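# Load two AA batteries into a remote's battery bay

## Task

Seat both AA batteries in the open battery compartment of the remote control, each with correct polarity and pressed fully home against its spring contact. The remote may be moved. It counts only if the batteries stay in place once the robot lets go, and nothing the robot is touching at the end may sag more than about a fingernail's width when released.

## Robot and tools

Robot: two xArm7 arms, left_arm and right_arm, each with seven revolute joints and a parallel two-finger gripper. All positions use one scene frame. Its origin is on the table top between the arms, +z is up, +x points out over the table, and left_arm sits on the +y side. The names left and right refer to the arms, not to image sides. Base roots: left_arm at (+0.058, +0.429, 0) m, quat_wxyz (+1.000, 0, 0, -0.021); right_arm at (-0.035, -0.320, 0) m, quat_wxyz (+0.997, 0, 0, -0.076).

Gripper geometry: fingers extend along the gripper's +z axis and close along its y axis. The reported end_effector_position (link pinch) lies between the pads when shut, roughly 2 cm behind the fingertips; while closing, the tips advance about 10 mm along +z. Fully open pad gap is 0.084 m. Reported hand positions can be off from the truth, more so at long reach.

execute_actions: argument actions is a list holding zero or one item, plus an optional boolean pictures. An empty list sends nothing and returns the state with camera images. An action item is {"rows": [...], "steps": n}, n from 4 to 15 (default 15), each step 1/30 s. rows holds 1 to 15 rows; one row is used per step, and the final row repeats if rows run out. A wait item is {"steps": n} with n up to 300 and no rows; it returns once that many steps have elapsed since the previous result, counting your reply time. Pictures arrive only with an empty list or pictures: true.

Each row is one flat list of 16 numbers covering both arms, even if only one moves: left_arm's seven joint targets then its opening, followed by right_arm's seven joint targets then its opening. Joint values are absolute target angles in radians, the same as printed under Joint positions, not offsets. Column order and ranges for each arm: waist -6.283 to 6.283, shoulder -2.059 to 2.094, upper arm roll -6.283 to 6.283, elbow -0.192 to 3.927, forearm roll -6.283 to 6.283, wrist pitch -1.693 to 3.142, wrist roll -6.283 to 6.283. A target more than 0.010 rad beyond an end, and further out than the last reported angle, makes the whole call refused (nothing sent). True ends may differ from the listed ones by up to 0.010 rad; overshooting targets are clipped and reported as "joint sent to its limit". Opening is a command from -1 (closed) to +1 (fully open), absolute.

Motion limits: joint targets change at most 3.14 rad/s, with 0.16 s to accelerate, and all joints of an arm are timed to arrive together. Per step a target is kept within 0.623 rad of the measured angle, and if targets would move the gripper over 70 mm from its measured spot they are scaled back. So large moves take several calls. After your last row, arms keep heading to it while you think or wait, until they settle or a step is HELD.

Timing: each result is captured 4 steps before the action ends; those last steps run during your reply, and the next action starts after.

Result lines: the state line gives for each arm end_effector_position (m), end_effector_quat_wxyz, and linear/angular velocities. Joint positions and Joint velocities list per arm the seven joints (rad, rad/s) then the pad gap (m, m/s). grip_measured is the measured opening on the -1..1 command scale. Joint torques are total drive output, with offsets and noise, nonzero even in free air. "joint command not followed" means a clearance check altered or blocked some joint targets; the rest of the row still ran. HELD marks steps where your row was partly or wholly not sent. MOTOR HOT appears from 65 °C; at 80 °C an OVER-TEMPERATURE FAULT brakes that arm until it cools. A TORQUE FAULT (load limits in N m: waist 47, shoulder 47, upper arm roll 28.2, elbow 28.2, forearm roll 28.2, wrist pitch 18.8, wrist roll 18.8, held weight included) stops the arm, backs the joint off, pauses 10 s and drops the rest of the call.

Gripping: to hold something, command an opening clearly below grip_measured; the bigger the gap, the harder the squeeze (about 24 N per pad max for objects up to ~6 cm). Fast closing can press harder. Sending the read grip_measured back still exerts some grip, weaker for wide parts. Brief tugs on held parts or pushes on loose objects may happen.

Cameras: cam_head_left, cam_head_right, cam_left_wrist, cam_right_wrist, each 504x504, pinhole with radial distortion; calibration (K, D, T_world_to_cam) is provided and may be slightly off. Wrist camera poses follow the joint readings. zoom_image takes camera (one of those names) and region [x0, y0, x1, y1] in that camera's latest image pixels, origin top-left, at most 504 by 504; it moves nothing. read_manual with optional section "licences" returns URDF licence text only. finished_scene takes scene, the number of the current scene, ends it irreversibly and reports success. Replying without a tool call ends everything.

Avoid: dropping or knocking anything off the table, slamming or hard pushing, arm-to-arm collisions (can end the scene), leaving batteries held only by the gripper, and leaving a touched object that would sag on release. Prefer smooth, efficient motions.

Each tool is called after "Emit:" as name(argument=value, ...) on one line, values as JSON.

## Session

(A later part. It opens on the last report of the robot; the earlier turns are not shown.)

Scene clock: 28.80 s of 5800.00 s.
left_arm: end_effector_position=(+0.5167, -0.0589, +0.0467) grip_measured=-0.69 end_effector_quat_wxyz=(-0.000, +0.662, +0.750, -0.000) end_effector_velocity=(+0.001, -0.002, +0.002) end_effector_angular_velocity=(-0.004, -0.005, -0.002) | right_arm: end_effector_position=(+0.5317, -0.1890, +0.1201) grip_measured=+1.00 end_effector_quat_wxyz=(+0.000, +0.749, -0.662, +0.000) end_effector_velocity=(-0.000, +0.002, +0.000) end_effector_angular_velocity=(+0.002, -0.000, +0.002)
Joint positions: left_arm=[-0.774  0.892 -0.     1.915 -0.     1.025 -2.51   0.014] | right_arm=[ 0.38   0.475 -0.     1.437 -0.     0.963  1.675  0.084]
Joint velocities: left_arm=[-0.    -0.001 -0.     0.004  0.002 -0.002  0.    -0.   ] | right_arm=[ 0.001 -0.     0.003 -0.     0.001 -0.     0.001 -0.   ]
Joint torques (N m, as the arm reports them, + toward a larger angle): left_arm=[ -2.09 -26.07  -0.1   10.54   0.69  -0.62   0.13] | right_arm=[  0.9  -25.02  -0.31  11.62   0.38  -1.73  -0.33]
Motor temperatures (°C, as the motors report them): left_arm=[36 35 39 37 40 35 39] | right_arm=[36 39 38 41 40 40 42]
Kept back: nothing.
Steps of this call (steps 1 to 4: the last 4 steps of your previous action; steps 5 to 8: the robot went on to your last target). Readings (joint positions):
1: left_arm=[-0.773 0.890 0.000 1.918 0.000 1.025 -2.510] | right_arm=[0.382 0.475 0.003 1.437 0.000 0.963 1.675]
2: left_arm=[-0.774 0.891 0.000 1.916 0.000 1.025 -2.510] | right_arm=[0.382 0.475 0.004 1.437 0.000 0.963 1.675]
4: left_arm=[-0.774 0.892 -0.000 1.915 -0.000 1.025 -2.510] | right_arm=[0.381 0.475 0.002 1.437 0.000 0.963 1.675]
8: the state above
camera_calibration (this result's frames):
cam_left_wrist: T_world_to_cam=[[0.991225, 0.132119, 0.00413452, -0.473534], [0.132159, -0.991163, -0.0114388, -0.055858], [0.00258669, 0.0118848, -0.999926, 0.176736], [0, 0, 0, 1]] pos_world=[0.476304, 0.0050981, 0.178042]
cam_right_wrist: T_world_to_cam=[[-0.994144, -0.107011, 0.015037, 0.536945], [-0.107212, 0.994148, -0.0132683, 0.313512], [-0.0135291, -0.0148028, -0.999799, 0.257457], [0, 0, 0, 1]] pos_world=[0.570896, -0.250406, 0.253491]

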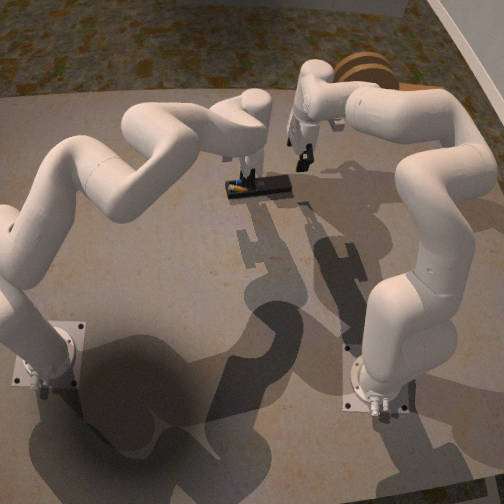

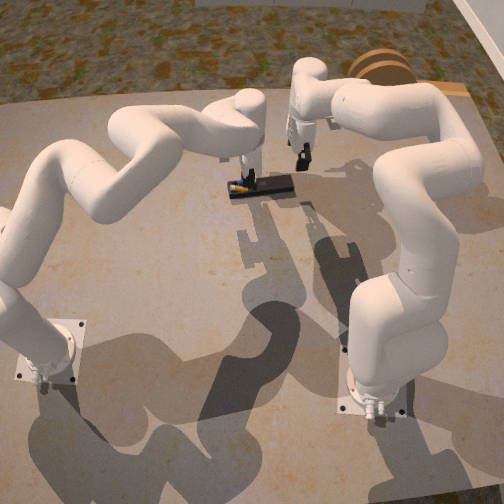

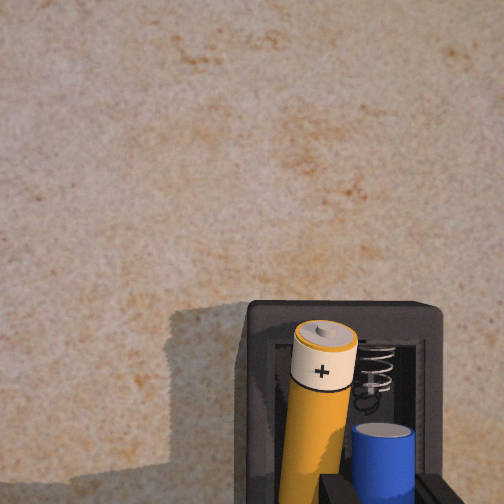

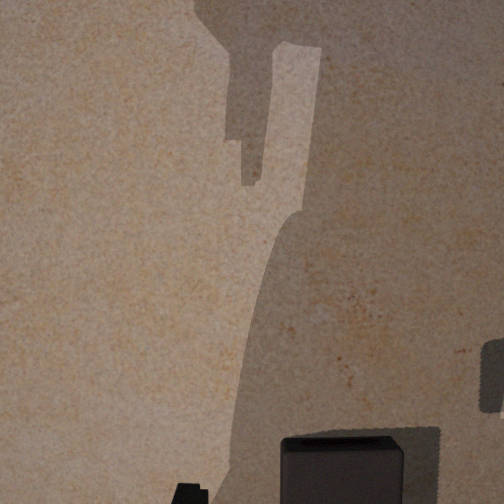

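Emit:
execute_actions(actions=[{"rows":[[-0.7714,0.895,0,1.9237,0,1.0287,-2.508,-0.9, 0.38,0.4747,0,1.4374,0,0.9627,1.675,1],[-0.7714,0.895,0,1.9237,0,1.0287,-2.508,-0.9, 0.38,0.4747,0,1.4374,0,0.9627,1.675,1],[-0.7714,0.9009,0,1.9237,0,1.0228,-2.508,-0.9, 0.38,0.4747,0,1.4374,0,0.9627,1.675,1]],"steps":12}])

Emit:
execute_actions(actions=[])

Emit:
zoom_image(camera="cam_left_wrist", region=[200, 270, 450, 504])

Scene clock: 29.73 s of 5800.00 s.
left_arm: end_effector_position=(+0.5196, -0.0593, +0.0454) grip_measured=-0.69 end_effector_quat_wxyz=(+0.001, +0.662, +0.750, -0.000) end_effector_velocity=(-0.000, -0.002, -0.001) end_effector_angular_velocity=(-0.003, -0.003, -0.001) | right_arm: end_effector_position=(+0.5316, -0.1888, +0.1201) grip_measured=+1.00 end_effector_quat_wxyz=(-0.000, +0.749, -0.662, -0.000) end_effector_velocity=(+0.000, -0.000, +0.000) end_effector_angular_velocity=(+0.001, -0.001, -0.003)
Joint positions: left_arm=[-0.771  0.9    0.     1.925  0.     1.023 -2.508  0.014] | right_arm=[0.38  0.475 0.    1.437 0.    0.963 1.675 0.084]
Joint velocities: left_arm=[-0.002  0.002  0.    -0.001 -0.    -0.007 -0.001  0.   ] | right_arm=[-0.001  0.    -0.    -0.     0.001 -0.001  0.001 -0.   ]
Joint torques (N m, as the arm reports them, + toward a larger angle): left_arm=[ -2.05 -24.17  -0.33   9.79   0.55  -0.52   0.13] | right_arm=[  0.26 -25.08  -0.62  11.67   0.39  -1.68  -0.37]
Motor temperatures (°C, as the motors report them): left_arm=[36 35 39 37 40 35 39] | right_arm=[36 39 38 41 40 40 42]
Steps of this call (steps 1 to 15: the robot went on to your last target; steps 16 to 20: nothing new was sent; steps 21 to 28: the first 8 steps of this action). Readings (joint positions):
21: left_arm=[-0.774 0.891 -0.000 1.916 0.000 1.025 -2.510] | right_arm=[0.380 0.475 0.000 1.437 0.000 0.963 1.675]
22: left_arm=[-0.773 0.893 -0.000 1.919 -0.000 1.027 -2.509] | right_arm=[0.380 0.475 0.000 1.437 -0.000 0.963 1.675]
24: left_arm=[-0.772 0.897 -0.000 1.923 0.000 1.025 -2.508] | right_arm=[0.380 0.475 0.000 1.437 -0.000 0.963 1.675]
28: the state above

Scene clock: 29.87 s of 5800.00 s.
left_arm: end_effector_position=(+0.5195, -0.0593, +0.0453) grip_measured=-0.69 end_effector_quat_wxyz=(+0.001, +0.662, +0.750, +0.000) end_effector_velocity=(-0.001, +0.001, -0.001) end_effector_angular_velocity=(+0.003, +0.002, -0.001) | right_arm: end_effector_position=(+0.5316, -0.1888, +0.1201) grip_measured=+1.00 end_effector_quat_wxyz=(-0.000, +0.749, -0.662, -0.000) end_effector_velocity=(+0.001, +0.000, +0.000) end_effector_angular_velocity=(+0.001, -0.001, -0.000)
Joint positions: left_arm=[-0.771  0.9    0.     1.925  0.     1.023 -2.508  0.014] | right_arm=[0.38  0.475 0.    1.437 0.    0.963 1.675 0.084]
Joint velocities: left_arm=[ 0.     0.001 -0.    -0.002  0.001  0.     0.     0.   ] | right_arm=[-0.     0.001  0.     0.001  0.001 -0.    -0.     0.   ]
Joint torques (N m, as the arm reports them, + toward a larger angle): left_arm=[ -2.   -23.65  -0.51   9.15   0.66  -0.51   0.16] | right_arm=[  0.38 -25.03  -0.56  11.47   0.44  -1.7   -0.4 ]
Motor temperatures (°C, as the motors report them): left_arm=[36 35 39 37 40 35 39] | right_arm=[36 39 38 41 40 40 42]
Kept back: nothing.
Steps of this call (steps 1 to 4: the last 4 steps of your previous action). Readings (joint positions):
1: left_arm=[-0.771 0.900 0.000 1.925 0.000 1.023 -2.508] | right_arm=[0.380 0.475 0.000 1.437 -0.000 0.963 1.675]
2: left_arm=[-0.771 0.900 0.000 1.925 0.000 1.023 -2.508] | right_arm=[0.380 0.475 0.000 1.437 -0.000 0.963 1.675]
4: the state above
camera_calibration (this result's frames):
cam_left_wrist: T_world_to_cam=[[0.991172, 0.132427, 0.00640176, -0.476294], [0.132481, -0.991146, -0.00886599, -0.0568728], [0.00517098, 0.00963583, -0.99994, 0.173864], [0, 0, 0, 1]] pos_world=[0.478725, 0.00502986, 0.176398]
cam_right_wrist: T_world_to_cam=[[-0.994092, -0.107488, 0.015072, 0.536787], [-0.107687, 0.994099, -0.0130766, 0.31344], [-0.0135775, -0.0146224, -0.999801, 0.257512], [0, 0, 0, 1]] pos_world=[0.570866, -0.250127, 0.253469]

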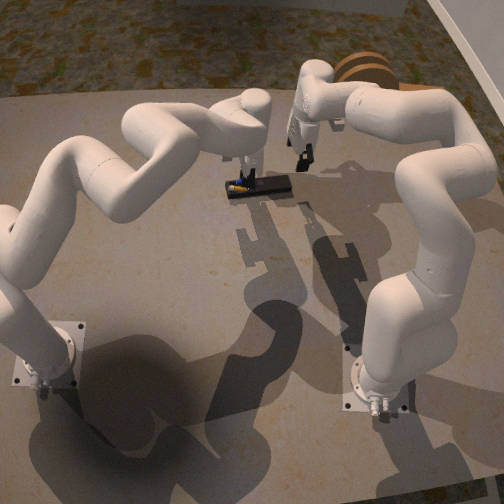

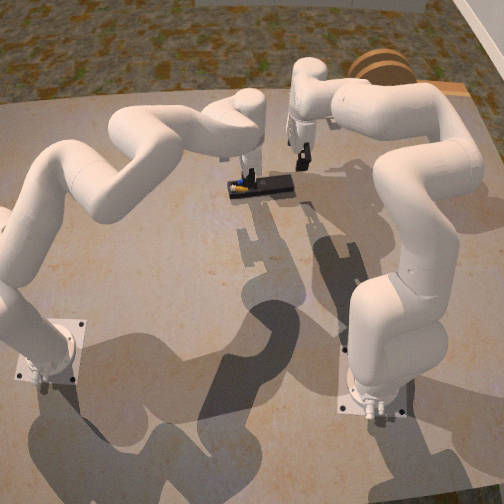

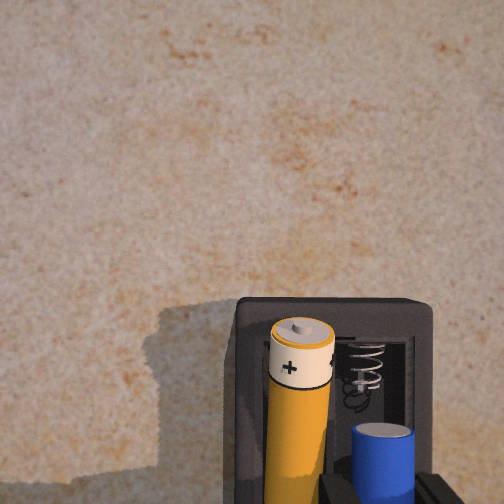

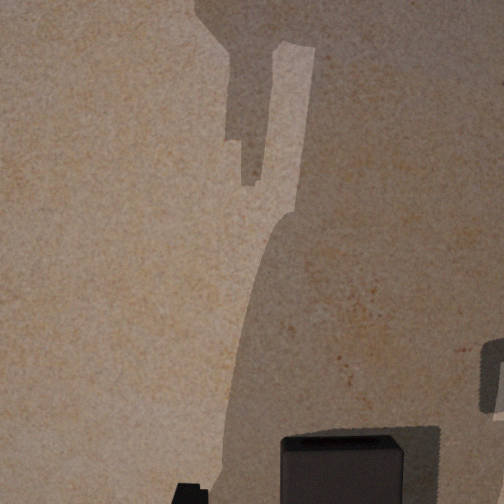

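Region (200, 270, 450, 504) of cam_left_wrist's 504x504 image, scaled by 2.016, with more detail than that image has; it fills the top 472 rows of this view, and the rest is white.

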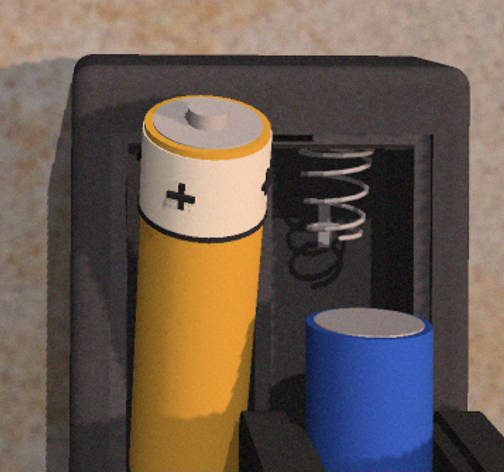

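Emit:
execute_actions(actions=[{"rows":[[-0.7714,0.9009,0,1.9237,0,1.0228,-2.508,-0.68, 0.38,0.4747,0,1.4374,0,0.9627,1.675,1],[-0.7714,0.9009,0,1.9237,0,1.0228,-2.508,-0.62, 0.38,0.4747,0,1.4374,0,0.9627,1.675,1],[-0.7714,0.9009,0,1.9237,0,1.0228,-2.508,-0.56, 0.38,0.4747,0,1.4374,0,0.9627,1.675,1],[-0.7714,0.9009,0,1.9237,0,1.0228,-2.508,-0.56, 0.38,0.4747,0,1.4374,0,0.9627,1.675,1],[-0.7714,0.9009,0,1.9237,0,1.0228,-2.508,-0.56, 0.38,0.4747,0,1.4374,0,0.9627,1.675,1],[-0.7714,0.9009,0,1.9237,0,1.0228,-2.508,-0.56, 0.38,0.4747,0,1.4374,0,0.9627,1.675,1],[-0.7714,0.9009,0,1.9237,0,1.0228,-2.508,-0.56, 0.38,0.4747,0,1.4374,0,0.9627,1.675,1],[-0.7714,0.9009,0,1.9237,0,1.0228,-2.508,-0.56, 0.38,0.4747,0,1.4374,0,0.9627,1.675,1],[-0.7714,0.885,0,1.95,0,1.065,-2.508,-0.56, 0.38,0.4747,0,1.4374,0,0.9627,1.675,1],[-0.7714,0.868,0,1.99,0,1.122,-2.508,-0.56, 0.38,0.4747,0,1.4374,0,0.9627,1.675,1]],"steps":15}])

Emit:
execute_actions(actions=[{"steps":10}], pictures=true)

Emit:
zoom_image(camera="cam_left_wrist", region=[200, 270, 450, 504])

Scene clock: 30.60 s of 5800.00 s.
left_arm: end_effector_position=(+0.5168, -0.0570, +0.0504) grip_measured=-0.58 end_effector_quat_wxyz=(-0.008, +0.662, +0.749, +0.001) end_effector_velocity=(-0.035, +0.056, +0.175) end_effector_angular_velocity=(+0.303, +0.272, +0.017) | right_arm: end_effector_position=(+0.5316, -0.1888, +0.1201) grip_measured=+1.00 end_effector_quat_wxyz=(-0.000, +0.749, -0.662, -0.000) end_effector_velocity=(+0.000, -0.000, +0.000) end_effector_angular_velocity=(-0.001, -0.001, +0.001)
Joint positions: left_arm=[-0.772  0.896 -0.     1.938 -0.     1.058 -2.508  0.019] | right_arm=[0.38  0.475 0.    1.437 0.    0.963 1.675 0.084]
Joint velocities: left_arm=[ 0.007 -0.119  0.014  0.398 -0.001  0.924 -0.001  0.   ] | right_arm=[ 0.    -0.     0.     0.001 -0.001  0.    -0.    -0.   ]
Joint torques (N m, as the arm reports them, + toward a larger angle): left_arm=[ -1.7  -39.88  -0.25  18.63   0.81  -1.59   0.02] | right_arm=[  0.38 -24.97  -0.64  11.6    0.4   -1.74  -0.29]
Motor temperatures (°C, as the motors report them): left_arm=[36 35 39 37 40 35 39] | right_arm=[36 39 38 41 40 40 42]
Steps of this call (steps 1 to 11: the robot went on to your last target; steps 12 to 22: the first 11 steps of this action). Readings (joint positions):
12: left_arm=[-0.771 0.900 0.000 1.925 0.000 1.023 -2.508] | right_arm=[0.380 0.475 -0.000 1.437 0.000 0.963 1.675]
13: left_arm=[-0.771 0.900 0.000 1.925 -0.000 1.023 -2.508] | right_arm=[0.380 0.475 0.000 1.437 -0.000 0.963 1.675]
15: left_arm=[-0.772 0.900 -0.001 1.924 -0.000 1.023 -2.508] | right_arm=[0.380 0.475 -0.000 1.437 0.000 0.963 1.675]
19: left_arm=[-0.772 0.900 -0.001 1.924 -0.000 1.023 -2.508] | right_arm=[0.380 0.475 -0.000 1.437 0.000 0.963 1.675]
22: the state above

Scene clock: 30.93 s of 5800.00 s.
left_arm: end_effector_position=(+0.5207, -0.0608, +0.0820) grip_measured=-0.58 end_effector_quat_wxyz=(-0.004, +0.662, +0.750, +0.000) end_effector_velocity=(-0.003, +0.005, -0.013) end_effector_angular_velocity=(+0.019, +0.017, +0.002) | right_arm: end_effector_position=(+0.5316, -0.1888, +0.1201) grip_measured=+1.00 end_effector_quat_wxyz=(-0.000, +0.749, -0.662, -0.000) end_effector_velocity=(+0.000, +0.000, +0.000) end_effector_angular_velocity=(+0.000, -0.001, +0.000)
Joint positions: left_arm=[-0.771  0.872 -0.     1.986 -0.     1.123 -2.508  0.019] | right_arm=[ 0.38   0.475  0.     1.437 -0.     0.963  1.675  0.084]
Joint velocities: left_arm=[ 0.001  0.015  0.001 -0.007  0.     0.002 -0.001  0.   ] | right_arm=[ 0.    -0.    -0.     0.001  0.    -0.     0.     0.   ]
Joint torques (N m, as the arm reports them, + toward a larger angle): left_arm=[ -1.79 -29.43   0.05  12.54   0.8   -1.11   0.09] | right_arm=[  0.46 -24.92  -0.59  11.55   0.36  -1.69  -0.33]
Motor temperatures (°C, as the motors report them): left_arm=[36 35 39 37 40 35 39] | right_arm=[36 39 38 41 40 40 42]
Kept back: nothing.
Steps of this call (steps 1 to 4: the last 4 steps of your previous action; steps 5 to 10: the robot went on to your last target). Readings (joint positions):
1: left_arm=[-0.771 0.890 0.000 1.954 -0.000 1.088 -2.508] | right_arm=[0.380 0.475 0.000 1.437 0.000 0.963 1.675]
2: left_arm=[-0.771 0.882 0.001 1.971 0.000 1.107 -2.508] | right_arm=[0.380 0.475 -0.000 1.437 0.000 0.963 1.675]
4: left_arm=[-0.771 0.866 0.001 1.992 0.000 1.118 -2.508] | right_arm=[0.380 0.475 0.000 1.437 -0.000 0.963 1.675]
8: left_arm=[-0.771 0.869 0.000 1.989 0.000 1.122 -2.508] | right_arm=[0.380 0.475 0.000 1.437 -0.000 0.963 1.675]
10: the state above
camera_calibration (this result's frames):
cam_left_wrist: T_world_to_cam=[[0.991224, 0.132193, 0.0000453219, -0.476992], [0.132174, -0.991077, -0.0172409, -0.0573872], [-0.0022342, 0.0170956, -0.999851, 0.214884], [0, 0, 0, 1]] pos_world=[0.480871, 0.00250631, 0.213884]
cam_right_wrist: T_world_to_cam=[[-0.994092, -0.107488, 0.0150719, 0.536787], [-0.107687, 0.994099, -0.0130768, 0.31344], [-0.0135774, -0.0146226, -0.999801, 0.257512], [0, 0, 0, 1]] pos_world=[0.570866, -0.250127, 0.253469]

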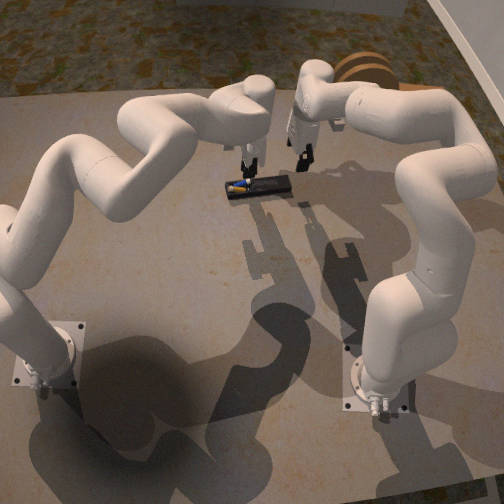

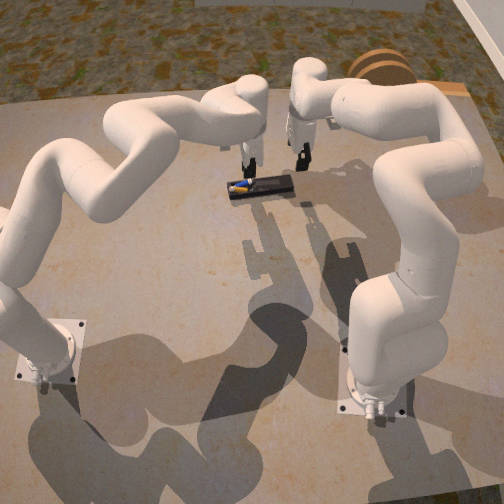

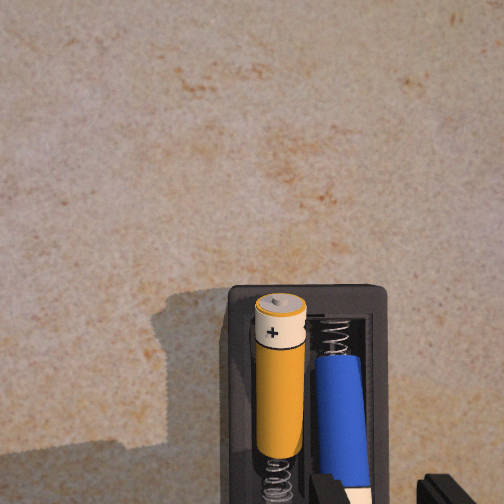

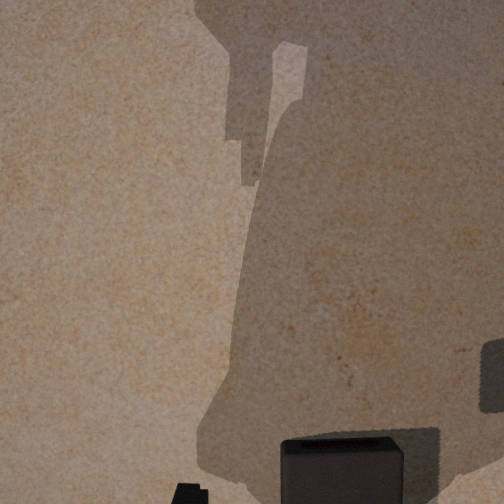

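Region (200, 270, 450, 504) of cam_left_wrist's 504x504 image, scaled by 2.016, with more detail than that image has; it fills the top 472 rows of this view, and the rest is white.

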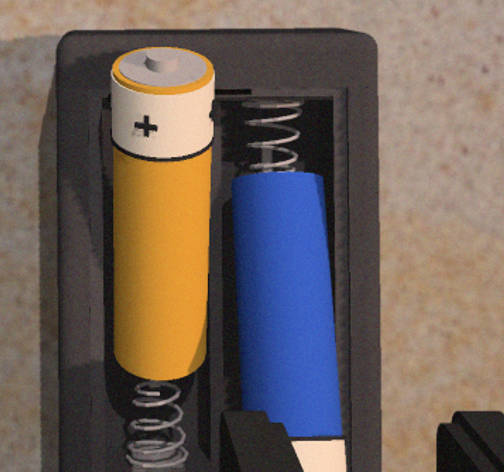

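Emit:
execute_actions(actions=[{"rows":[[-0.7215,0.6275,0,1.56,0,0.9325,-0.8868,-0.8, 0.4,0.4747,0,1.4374,0,0.9627,1.70,1],[-0.7215,0.6275,0,1.56,0,0.9325,-0.8868,-1, 0.4,0.4747,0,1.4374,0,0.9627,1.70,1],[-0.7215,0.6275,0,1.56,0,0.9325,-0.8868,-1, 0.4,0.4747,0,1.4374,0,0.9627,1.70,1],[-0.7215,0.6275,0,1.56,0,0.9325,-0.8868,-1, 0.4,0.4747,0,1.4374,0,0.9627,1.70,1],[-0.7215,0.6275,0,1.56,0,0.9325,-0.8868,-1, 0.4,0.4747,0,1.4374,0,0.9627,1.70,1],[-0.7215,0.6275,0,1.56,0,0.9325,-0.8868,-1, 0.4,0.4747,0,1.4374,0,0.9627,1.70,1],[-0.7215,0.6275,0,1.56,0,0.9325,-0.8868,-1, 0.4,0.4747,0,1.4374,0,0.9627,1.70,1],[-0.7215,0.6275,0,1.56,0,0.9325,-0.8868,-1, 0.4,0.4747,0,1.4374,0,0.9627,1.70,1],[-0.7215,0.6275,0,1.56,0,0.9325,-0.8868,-1, 0.4278,0.55,0,1.41,0,0.86,1.7228,1]],"steps":15}])

Emit:
execute_actions(actions=[{"rows":[[-0.7215,0.6275,0,1.5443,0,0.9168,-0.8868,-1, 0.4278,0.55,0,1.41,0,0.86,1.7228,1],[-0.7215,0.6275,0,1.5443,0,0.9168,-0.8868,-1, 0.4278,0.55,0,1.41,0,0.86,1.7228,1],[-0.7215,0.6275,0,1.5443,0,0.9168,-0.8868,-1, 0.4278,0.55,0,1.41,0,0.86,1.7228,1],[-0.7215,0.6275,0,1.5443,0,0.9168,-0.8868,-1, 0.4278,0.55,0,1.41,0,0.86,1.7228,1]],"steps":15}], pictures=true)

Scene clock: 33.50 s of 5800.00 s.
left_arm: end_effector_position=(+0.5074, -0.0040, +0.0826) grip_measured=-1.00 end_effector_quat_wxyz=(+0.000, +0.878, +0.479, +0.001) end_effector_velocity=(-0.049, +0.104, -0.015) end_effector_angular_velocity=(-0.000, +0.006, -3.049) | right_arm: end_effector_position=(+0.5333, -0.1746, +0.1109) grip_measured=+1.00 end_effector_quat_wxyz=(-0.006, +0.746, -0.666, +0.005) end_effector_velocity=(+0.086, +0.101, -0.296) end_effector_angular_velocity=(+0.037, -0.282, -0.061)
Joint positions: left_arm=[-0.727  0.665  0.003  1.63   0.     0.965 -1.766  0.   ] | right_arm=[ 0.407  0.493 -0.004  1.434 -0.     0.927  1.708  0.084]
Joint velocities: left_arm=[ 0.071 -0.353 -0.006 -0.639 -0.002 -0.288  3.118  0.   ] | right_arm=[ 0.202  0.56  -0.071 -0.109 -0.002 -0.951  0.203  0.   ]
Joint torques (N m, as the arm reports them, + toward a larger angle): left_arm=[ -7.1  -21.68  -1.97  11.88   0.39  -0.66   0.11] | right_arm=[12.93 -4.63  6.95  2.33  0.61 -0.44 -0.06]
Motor temperatures (°C, as the motors report them): left_arm=[36 36 39 37 40 35 39] | right_arm=[36 39 38 41 40 40 42]
Steps of this call (steps 1 to 30: the robot went on to your last target; steps 31 to 66: nothing new was sent; steps 67 to 77: the first 11 steps of this action). Readings (joint positions):
67: left_arm=[-0.771 0.868 -0.000 1.990 -0.000 1.122 -2.507] | right_arm=[0.380 0.475 -0.000 1.437 -0.000 0.963 1.676]
68: left_arm=[-0.771 0.865 -0.000 1.984 -0.000 1.119 -2.498] | right_arm=[0.385 0.475 -0.002 1.437 -0.000 0.963 1.684]
70: left_arm=[-0.766 0.839 -0.001 1.936 -0.000 1.097 -2.427] | right_arm=[0.397 0.475 -0.001 1.437 -0.000 0.963 1.697]
74: left_arm=[-0.741 0.721 0.000 1.729 0.000 1.008 -2.077] | right_arm=[0.402 0.475 0.002 1.437 0.000 0.963 1.700]
77: the state above

Scene clock: 34.00 s of 5800.00 s.
left_arm: end_effector_position=(+0.4981, +0.0071, +0.0749) grip_measured=-1.00 end_effector_quat_wxyz=(-0.000, +0.998, +0.062, -0.000) end_effector_velocity=(+0.004, -0.006, +0.010) end_effector_angular_velocity=(-0.015, -0.017, -0.013) | right_arm: end_effector_position=(+0.5266, -0.1612, +0.0733) grip_measured=+1.00 end_effector_quat_wxyz=(-0.000, +0.749, -0.662, -0.000) end_effector_velocity=(-0.004, +0.005, -0.004) end_effector_angular_velocity=(-0.000, +0.008, +0.010)
Joint positions: left_arm=[-0.722  0.628 -0.     1.545 -0.     0.917 -0.888  0.   ] | right_arm=[0.428 0.55  0.    1.41  0.    0.86  1.723 0.084]
Joint velocities: left_arm=[-0.002 -0.011 -0.001  0.009  0.002 -0.003  0.01   0.   ] | right_arm=[ 0.005  0.005  0.005 -0.002 -0.001  0.     0.     0.   ]
Joint torques (N m, as the arm reports them, + toward a larger angle): left_arm=[ -1.85 -24.15   0.    10.96   0.56  -0.84   0.21] | right_arm=[ -0.15 -26.27  -0.93  11.34   0.37  -1.73  -0.36]
Motor temperatures (°C, as the motors report them): left_arm=[36 36 39 38 40 35 39] | right_arm=[36 39 38 41 40 40 42]
Steps of this call (steps 1 to 4: the last 4 steps of your previous action; steps 5 to 15: the first 11 steps of this action). Readings (joint positions):
5: left_arm=[-0.724 0.636 -0.001 1.575 -0.000 0.939 -1.244] | right_arm=[0.430 0.558 0.004 1.401 0.000 0.863 1.722]
6: left_arm=[-0.723 0.634 -0.001 1.570 -0.000 0.937 -1.143] | right_arm=[0.430 0.555 0.003 1.405 0.000 0.862 1.723]
8: left_arm=[-0.723 0.630 -0.001 1.558 -0.000 0.927 -0.986] | right_arm=[0.428 0.549 -0.000 1.411 0.000 0.860 1.723]
12: left_arm=[-0.722 0.629 -0.000 1.544 -0.000 0.918 -0.892] | right_arm=[0.427 0.548 -0.001 1.411 -0.000 0.860 1.723]
15: the state above
camera_calibration (this result's frames):
cam_left_wrist: T_world_to_cam=[[0.132784, -0.991134, 0.00463965, -0.0283959], [-0.991082, -0.132827, -0.0106834, 0.565714], [0.011205, -0.00317968, -0.999932, 0.199982], [0, 0, 0, 1]] pos_world=[0.562199, 0.0476337, 0.206144]
cam_right_wrist: T_world_to_cam=[[-0.994088, -0.107531, 0.0150189, 0.535492], [-0.107729, 0.994095, -0.0130097, 0.284952], [-0.0135313, -0.0145508, -0.999803, 0.211039], [0, 0, 0, 1]] pos_world=[0.565879, -0.222616, 0.206662]

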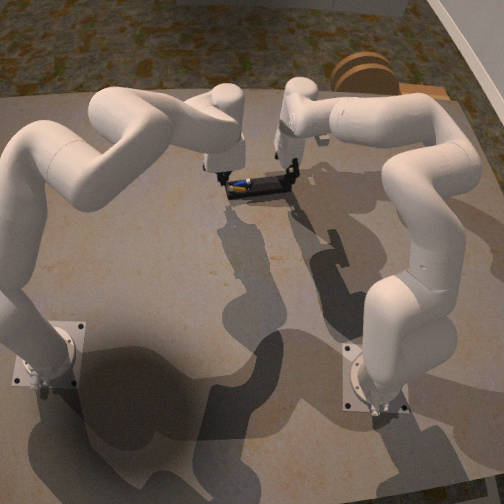

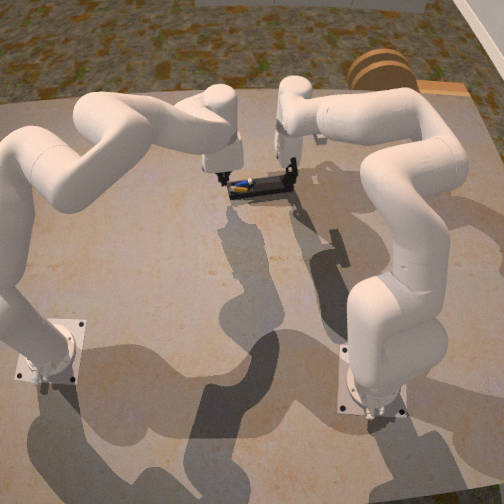

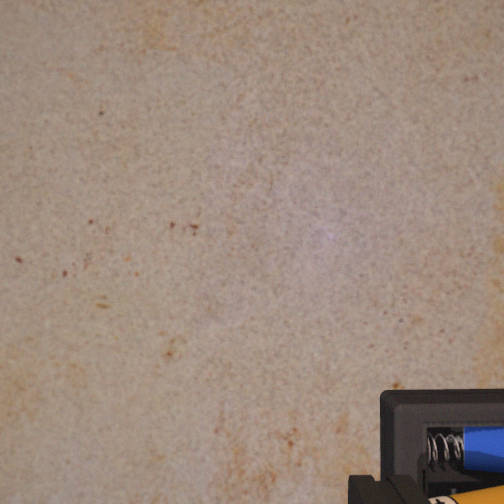

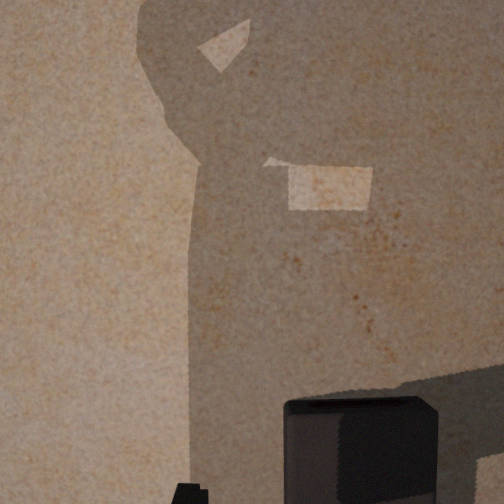

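Emit:
execute_actions(actions=[{"rows":[[-0.7215,0.6275,0,1.5443,0,0.9168,-0.8868,-1, 0.4278,0.6332,0,1.3804,0,0.7472,1.7228,1],[-0.7215,0.6275,0,1.5443,0,0.9168,-0.8868,-1, 0.4278,0.6332,0,1.3804,0,0.7472,1.7228,1],[-0.7215,0.6275,0,1.5443,0,0.9168,-0.8868,-1, 0.4278,0.6332,0,1.3804,0,0.7472,1.7228,1],[-0.7215,0.6275,0,1.5443,0,0.9168,-0.8868,-1, 0.4278,0.6332,0,1.3804,0,0.7472,1.7228,1],[-0.7215,0.6275,0,1.5443,0,0.9168,-0.8868,-1, 0.4278,0.6332,0,1.3804,0,0.7472,1.7228,1],[-0.7215,0.6275,0,1.5443,0,0.9168,-0.8868,-1, 0.4278,0.6332,0,1.3804,0,0.7472,1.7228,1],[-0.7215,0.6275,0,1.5443,0,0.9168,-0.8868,-1, 0.4278,0.6332,0,1.3804,0,0.7472,1.7228,0.8],[-0.7215,0.6275,0,1.5443,0,0.9168,-0.8868,-1, 0.4278,0.6332,0,1.3804,0,0.7472,1.7228,0.6],[-0.7215,0.6275,0,1.5443,0,0.9168,-0.8868,-1, 0.4278,0.6332,0,1.3804,0,0.7472,1.7228,0.45],[-0.7215,0.6275,0,1.5443,0,0.9168,-0.8868,-1, 0.4278,0.6332,0,1.3804,0,0.7472,1.7228,0.35],[-0.7215,0.6275,0,1.5443,0,0.9168,-0.8868,-1, 0.4278,0.6332,0,1.3804,0,0.7472,1.7228,0.28],[-0.7215,0.6275,0,1.5443,0,0.9168,-0.8868,-1, 0.4278,0.6332,0,1.3804,0,0.7472,1.7228,0.22],[-0.7215,0.6275,0,1.5443,0,0.9168,-0.8868,-1, 0.4278,0.6332,0,1.3804,0,0.7472,1.7228,0.17],[-0.7215,0.6275,0,1.5443,0,0.9168,-0.8868,-1, 0.4278,0.6332,0,1.3804,0,0.7472,1.7228,0.12],[-0.7215,0.6275,0,1.5443,0,0.9168,-0.8868,-1, 0.4278,0.6332,0,1.3804,0,0.7472,1.7228,0.05]],"steps":15}])

Emit:
execute_actions(actions=[{"rows":[[-0.7215,0.6275,0,1.5443,0,0.9168,-0.8868,-1, 0.4278,0.6332,0,1.3804,0,0.7472,1.7228,-0.1],[-0.7215,0.6275,0,1.5443,0,0.9168,-0.8868,-1, 0.4278,0.6332,0,1.3804,0,0.7472,1.7228,-0.3],[-0.7215,0.6275,0,1.5443,0,0.9168,-0.8868,-1, 0.4278,0.6332,0,1.3804,0,0.7472,1.7228,-0.6]],"steps":10}], pictures=true)

Emit:
zoom_image(camera="cam_head_left", region=[205, 155, 275, 210])

Scene clock: 47.53 s of 5800.00 s.
left_arm: end_effector_position=(+0.4982, +0.0072, +0.0750) grip_measured=-1.00 end_effector_quat_wxyz=(-0.000, +0.998, +0.062, +0.000) end_effector_velocity=(+0.000, -0.000, +0.001) end_effector_angular_velocity=(-0.000, -0.002, -0.001) | right_arm: end_effector_position=(+0.5250, -0.1618, +0.0232) grip_measured=+0.35 end_effector_quat_wxyz=(-0.001, +0.749, -0.662, +0.001) end_effector_velocity=(+0.026, +0.009, +0.036) end_effector_angular_velocity=(+0.023, -0.080, +0.003)
Joint positions: left_arm=[-0.721  0.628  0.     1.544  0.     0.917 -0.887  0.   ] | right_arm=[ 0.428  0.632 -0.     1.382  0.     0.747  1.723  0.059]
Joint velocities: left_arm=[-0.    -0.    -0.     0.001  0.001 -0.     0.001  0.   ] | right_arm=[ 0.001 -0.039  0.001  0.035 -0.    -0.01  -0.    -0.179]
Joint torques (N m, as the arm reports them, + toward a larger angle): left_arm=[ -1.88 -24.25   0.02  10.92   0.68  -0.81   0.24] | right_arm=[  0.4  -24.22  -0.67   8.62   0.39  -1.33  -0.37]
Motor temperatures (°C, as the motors report them): left_arm=[36 36 39 38 40 35 39] | right_arm=[36 39 38 41 40 40 42]
Steps of this call (steps 1 to 4: the last 4 steps of your previous action; steps 5 to 15: the robot went on to your last target; steps 16 to 90: nothing new was sent; then 10.17 s passed at rest; steps 91 to 101: the first 11 steps of this action). Readings (joint positions):
91: left_arm=[-0.722 0.627 0.000 1.544 -0.000 0.917 -0.887] | right_arm=[0.428 0.550 -0.000 1.410 -0.000 0.859 1.723]
92: left_arm=[-0.721 0.627 0.000 1.544 -0.000 0.917 -0.887] | right_arm=[0.428 0.555 -0.000 1.409 -0.000 0.850 1.723]
94: left_arm=[-0.722 0.627 0.000 1.544 -0.000 0.917 -0.887] | right_arm=[0.428 0.592 -0.000 1.401 0.000 0.790 1.723]
98: left_arm=[-0.722 0.628 0.000 1.544 0.000 0.917 -0.887] | right_arm=[0.428 0.640 0.000 1.373 -0.000 0.750 1.723]
101: the state above

Scene clock: 47.87 s of 5800.00 s.
left_arm: end_effector_position=(+0.4982, +0.0072, +0.0750) grip_measured=-1.00 end_effector_quat_wxyz=(-0.000, +0.998, +0.062, +0.000) end_effector_velocity=(+0.000, +0.001, -0.000) end_effector_angular_velocity=(+0.002, -0.001, -0.002) | right_arm: end_effector_position=(+0.5244, -0.1618, +0.0227) grip_measured=+0.09 end_effector_quat_wxyz=(-0.001, +0.749, -0.662, +0.000) end_effector_velocity=(-0.000, -0.000, -0.001) end_effector_angular_velocity=(-0.000, +0.001, -0.000)
Joint positions: left_arm=[-0.722  0.628 -0.     1.544 -0.     0.917 -0.887  0.   ] | right_arm=[0.428 0.632 0.    1.381 0.    0.747 1.723 0.048]
Joint velocities: left_arm=[ 0.001  0.     0.    -0.001  0.002 -0.     0.002  0.   ] | right_arm=[ 0.     0.001 -0.    -0.     0.    -0.001  0.     0.   ]
Joint torques (N m, as the arm reports them, + toward a larger angle): left_arm=[ -2.15 -24.08   0.06  10.82   0.66  -1.     0.24] | right_arm=[  0.17 -24.49  -0.9    9.83   0.31  -1.74  -0.32]
Motor temperatures (°C, as the motors report them): left_arm=[36 36 39 38 40 35 39] | right_arm=[36 39 38 41 40 40 42]
Steps of this call (steps 1 to 4: the last 4 steps of your previous action; steps 5 to 10: the first 6 steps of this action). Readings (joint positions):
5: left_arm=[-0.722 0.628 0.000 1.544 -0.000 0.917 -0.887] | right_arm=[0.428 0.632 0.000 1.381 -0.000 0.747 1.723]
6: left_arm=[-0.721 0.627 0.000 1.544 -0.000 0.917 -0.887] | right_arm=[0.428 0.632 0.000 1.381 0.000 0.747 1.723]
8: left_arm=[-0.722 0.628 0.000 1.544 -0.000 0.917 -0.887] | right_arm=[0.428 0.632 0.000 1.381 0.000 0.747 1.723]
10: the state above
camera_calibration (this result's frames):
cam_left_wrist: T_world_to_cam=[[0.131718, -0.991276, 0.00470469, -0.0277345], [-0.991223, -0.131762, -0.0108057, 0.565855], [0.0113314, -0.00324009, -0.999931, 0.200059], [0, 0, 0, 1]] pos_world=[0.562275, 0.0477138, 0.20629]
cam_right_wrist: T_world_to_cam=[[-0.994098, -0.107608, 0.0138039, 0.534021], [-0.107785, 0.994092, -0.0127791, 0.284635], [-0.0123472, -0.0141915, -0.999823, 0.159913], [0, 0, 0, 1]] pos_world=[0.563523, -0.223219, 0.156151]

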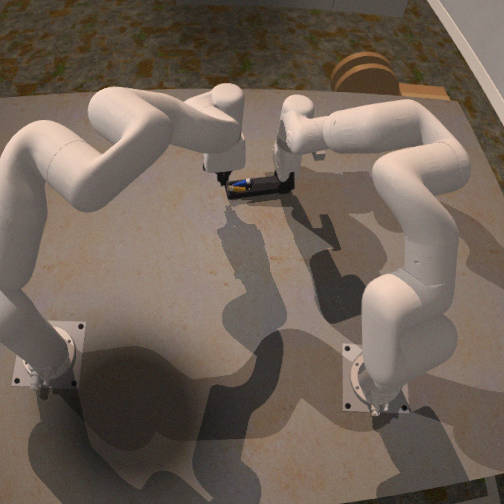

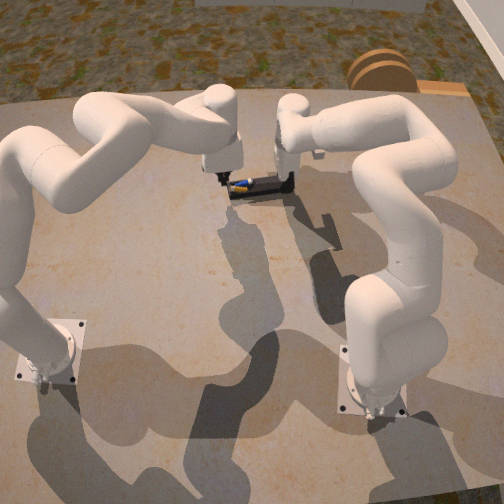

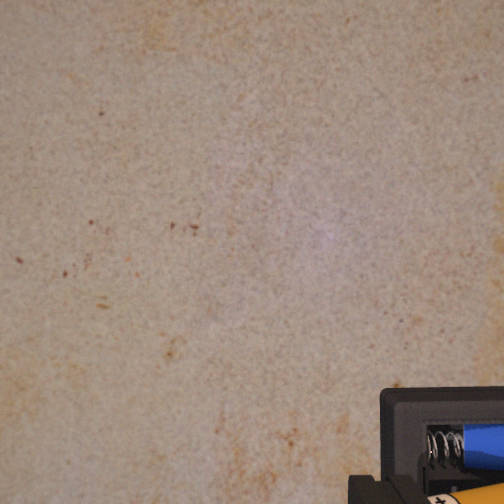

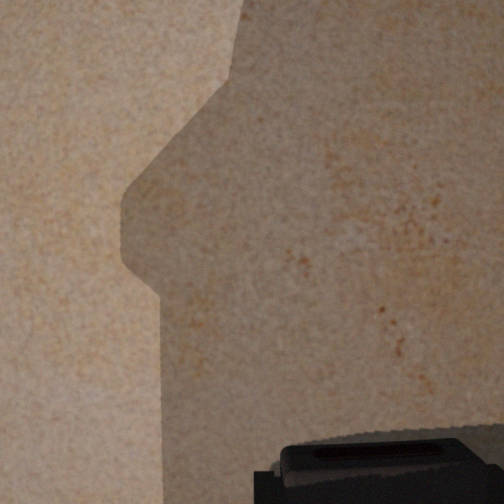

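Region (205, 155, 275, 210) of cam_head_left's 504x504 image, scaled by 7.200, with more detail than that image has; it fills the top 396 rows of this view, and the rest is white.

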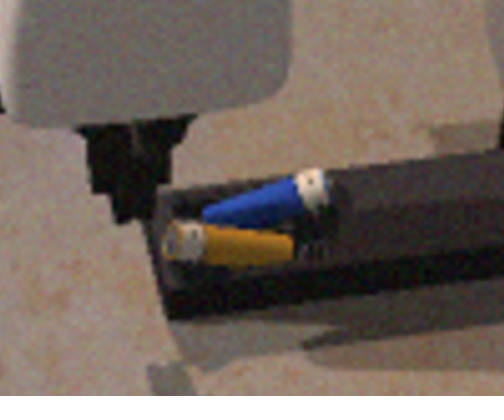

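Emit:
execute_actions(actions=[{"rows":[[-0.7215,0.645,0,1.538,0,0.893,-0.8868,-1, 0.4278,0.6332,0,1.3804,0,0.7472,1.7228,-0.6],[-0.7215,0.645,0,1.538,0,0.893,-0.8868,-1, 0.4278,0.6332,0,1.3804,0,0.7472,1.7228,-0.6],[-0.7215,0.6573,0,1.5346,0,0.8773,-0.8868,-1, 0.4278,0.6332,0,1.3804,0,0.7472,1.7228,-0.6]],"steps":14}])

Emit:
execute_actions(actions=[])

Emit:
zoom_image(camera="cam_head_left", region=[210, 165, 260, 205])

Emit:
zoom_image(camera="cam_left_wrist", region=[304, 354, 504, 504])

Scene clock: 48.97 s of 5800.00 s.
left_arm: end_effector_position=(+0.4978, +0.0076, +0.0552) grip_measured=-1.00 end_effector_quat_wxyz=(-0.001, +0.998, +0.062, -0.001) end_effector_velocity=(+0.021, -0.021, +0.043) end_effector_angular_velocity=(-0.067, -0.071, -0.002) | right_arm: end_effector_position=(+0.5242, -0.1619, +0.0224) grip_measured=+0.09 end_effector_quat_wxyz=(-0.000, +0.749, -0.662, +0.000) end_effector_velocity=(-0.000, +0.000, -0.000) end_effector_angular_velocity=(+0.000, +0.000, +0.001)
Joint positions: left_arm=[-0.721  0.658  0.     1.534 -0.     0.878 -0.887  0.   ] | right_arm=[0.428 0.633 0.    1.381 0.    0.747 1.723 0.048]
Joint velocities: left_arm=[-0.    -0.042 -0.001  0.044  0.002 -0.012 -0.     0.   ] | right_arm=[ 0.001  0.     0.    -0.     0.    -0.    -0.     0.   ]
Joint torques (N m, as the arm reports them, + toward a larger angle): left_arm=[ -1.85 -23.68  -0.26  10.66   0.82  -0.85   0.17] | right_arm=[ -0.1  -21.18  -1.29   8.44   0.23  -1.67  -0.41]
Motor temperatures (°C, as the motors report them): left_arm=[36 36 39 38 40 35 39] | right_arm=[36 39 38 41 40 40 42]
Steps of this call (steps 1 to 4: the last 4 steps of your previous action; steps 5 to 15: the robot went on to your last target; steps 16 to 23: nothing new was sent; steps 24 to 33: the first 10 steps of this action). Readings (joint positions):
24: left_arm=[-0.721 0.628 -0.000 1.544 -0.000 0.916 -0.887] | right_arm=[0.428 0.633 0.000 1.381 0.000 0.747 1.723]
25: left_arm=[-0.721 0.631 -0.000 1.544 0.000 0.908 -0.887] | right_arm=[0.428 0.633 0.000 1.381 0.000 0.747 1.723]
27: left_arm=[-0.722 0.645 -0.000 1.540 0.000 0.889 -0.887] | right_arm=[0.428 0.633 0.000 1.381 0.000 0.747 1.723]
31: left_arm=[-0.721 0.661 0.000 1.531 -0.000 0.879 -0.887] | right_arm=[0.428 0.633 0.000 1.381 0.000 0.747 1.723]
33: the state above

Scene clock: 49.10 s of 5800.00 s.
left_arm: end_effector_position=(+0.4987, +0.0067, +0.0572) grip_measured=-1.00 end_effector_quat_wxyz=(+0.001, +0.998, +0.062, +0.001) end_effector_velocity=(-0.006, +0.005, -0.010) end_effector_angular_velocity=(+0.015, +0.017, +0.001) | right_arm: end_effector_position=(+0.5242, -0.1619, +0.0224) grip_measured=+0.09 end_effector_quat_wxyz=(-0.000, +0.749, -0.662, +0.000) end_effector_velocity=(-0.000, +0.000, +0.000) end_effector_angular_velocity=(+0.000, -0.000, +0.000)
Joint positions: left_arm=[-0.722  0.656 -0.     1.536  0.     0.877 -0.887  0.   ] | right_arm=[0.428 0.633 0.    1.381 0.    0.747 1.723 0.048]
Joint velocities: left_arm=[-0.     0.007 -0.    -0.013 -0.001  0.002 -0.001  0.   ] | right_arm=[ 0. -0.  0. -0. -0. -0.  0.  0.]
Joint torques (N m, as the arm reports them, + toward a larger angle): left_arm=[ -1.87 -24.01   0.15  10.67   0.55  -0.87   0.1 ] | right_arm=[ -0.14 -21.02  -1.28   8.34   0.27  -1.72  -0.34]
Motor temperatures (°C, as the motors report them): left_arm=[36 36 39 38 40 35 39] | right_arm=[36 39 38 41 40 40 42]
Kept back: nothing.
Steps of this call (steps 1 to 4: the last 4 steps of your previous action). Readings (joint positions):
1: left_arm=[-0.721 0.657 0.000 1.535 0.000 0.877 -0.887] | right_arm=[0.428 0.633 0.000 1.381 0.000 0.747 1.723]
2: left_arm=[-0.722 0.656 -0.000 1.536 0.000 0.877 -0.887] | right_arm=[0.428 0.633 0.000 1.381 0.000 0.747 1.723]
4: the state above
camera_calibration (this result's frames):
cam_left_wrist: T_world_to_cam=[[0.131651, -0.991274, 0.00668287, -0.0283569], [-0.991209, -0.131726, -0.0123723, 0.566205], [0.0131447, -0.00499529, -0.999901, 0.181368], [0, 0, 0, 1]] pos_world=[0.562577, 0.0473804, 0.188545]
cam_right_wrist: T_world_to_cam=[[-0.994096, -0.107541, 0.0144513, 0.533808], [-0.107729, 0.994096, -0.0129391, 0.284691], [-0.0129745, -0.0144196, -0.999812, 0.159852], [0, 0, 0, 1]] pos_world=[0.5634, -0.223299, 0.155791]

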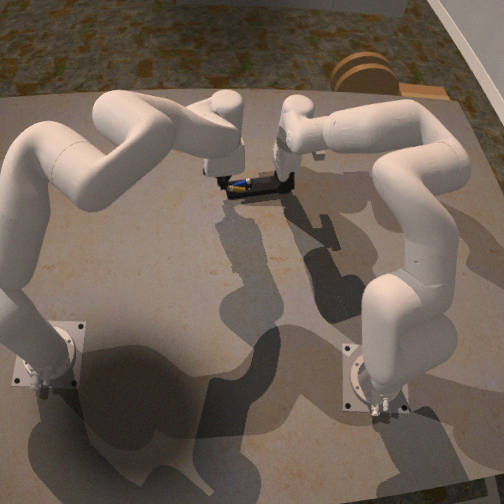

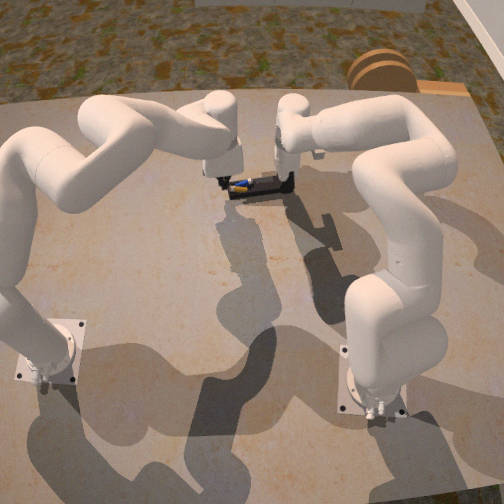

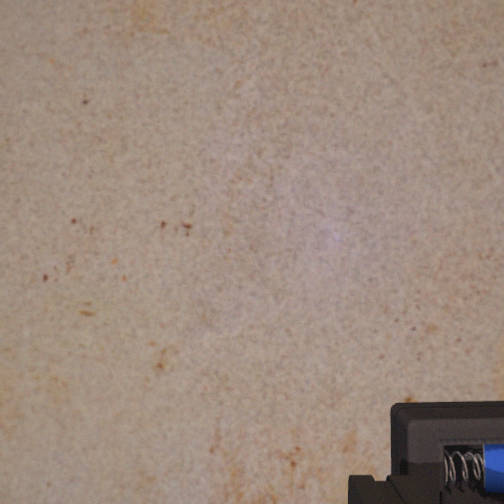

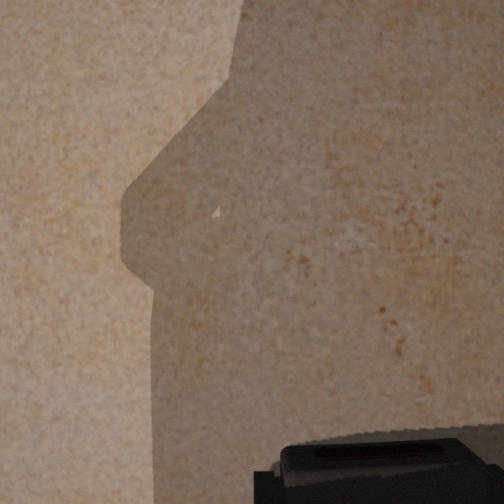

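Region (210, 165, 260, 205) of cam_head_left's 504x504 image, scaled by 10.080, with more detail than that image has; it fills the top 403 rows of this view, and the rest is white.

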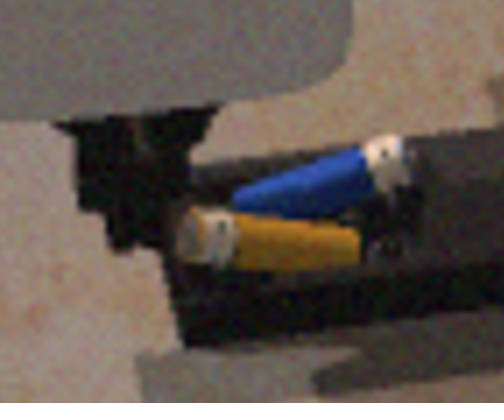

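Region (304, 354, 504, 504) of cam_left_wrist's 504x504 image, scaled by 2.520, with more detail than that image has; it fills the top 378 rows of this view, and the rest is white.

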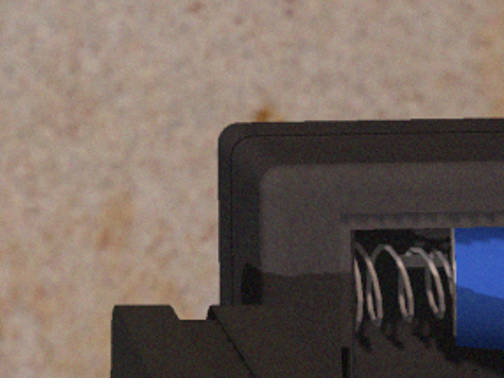

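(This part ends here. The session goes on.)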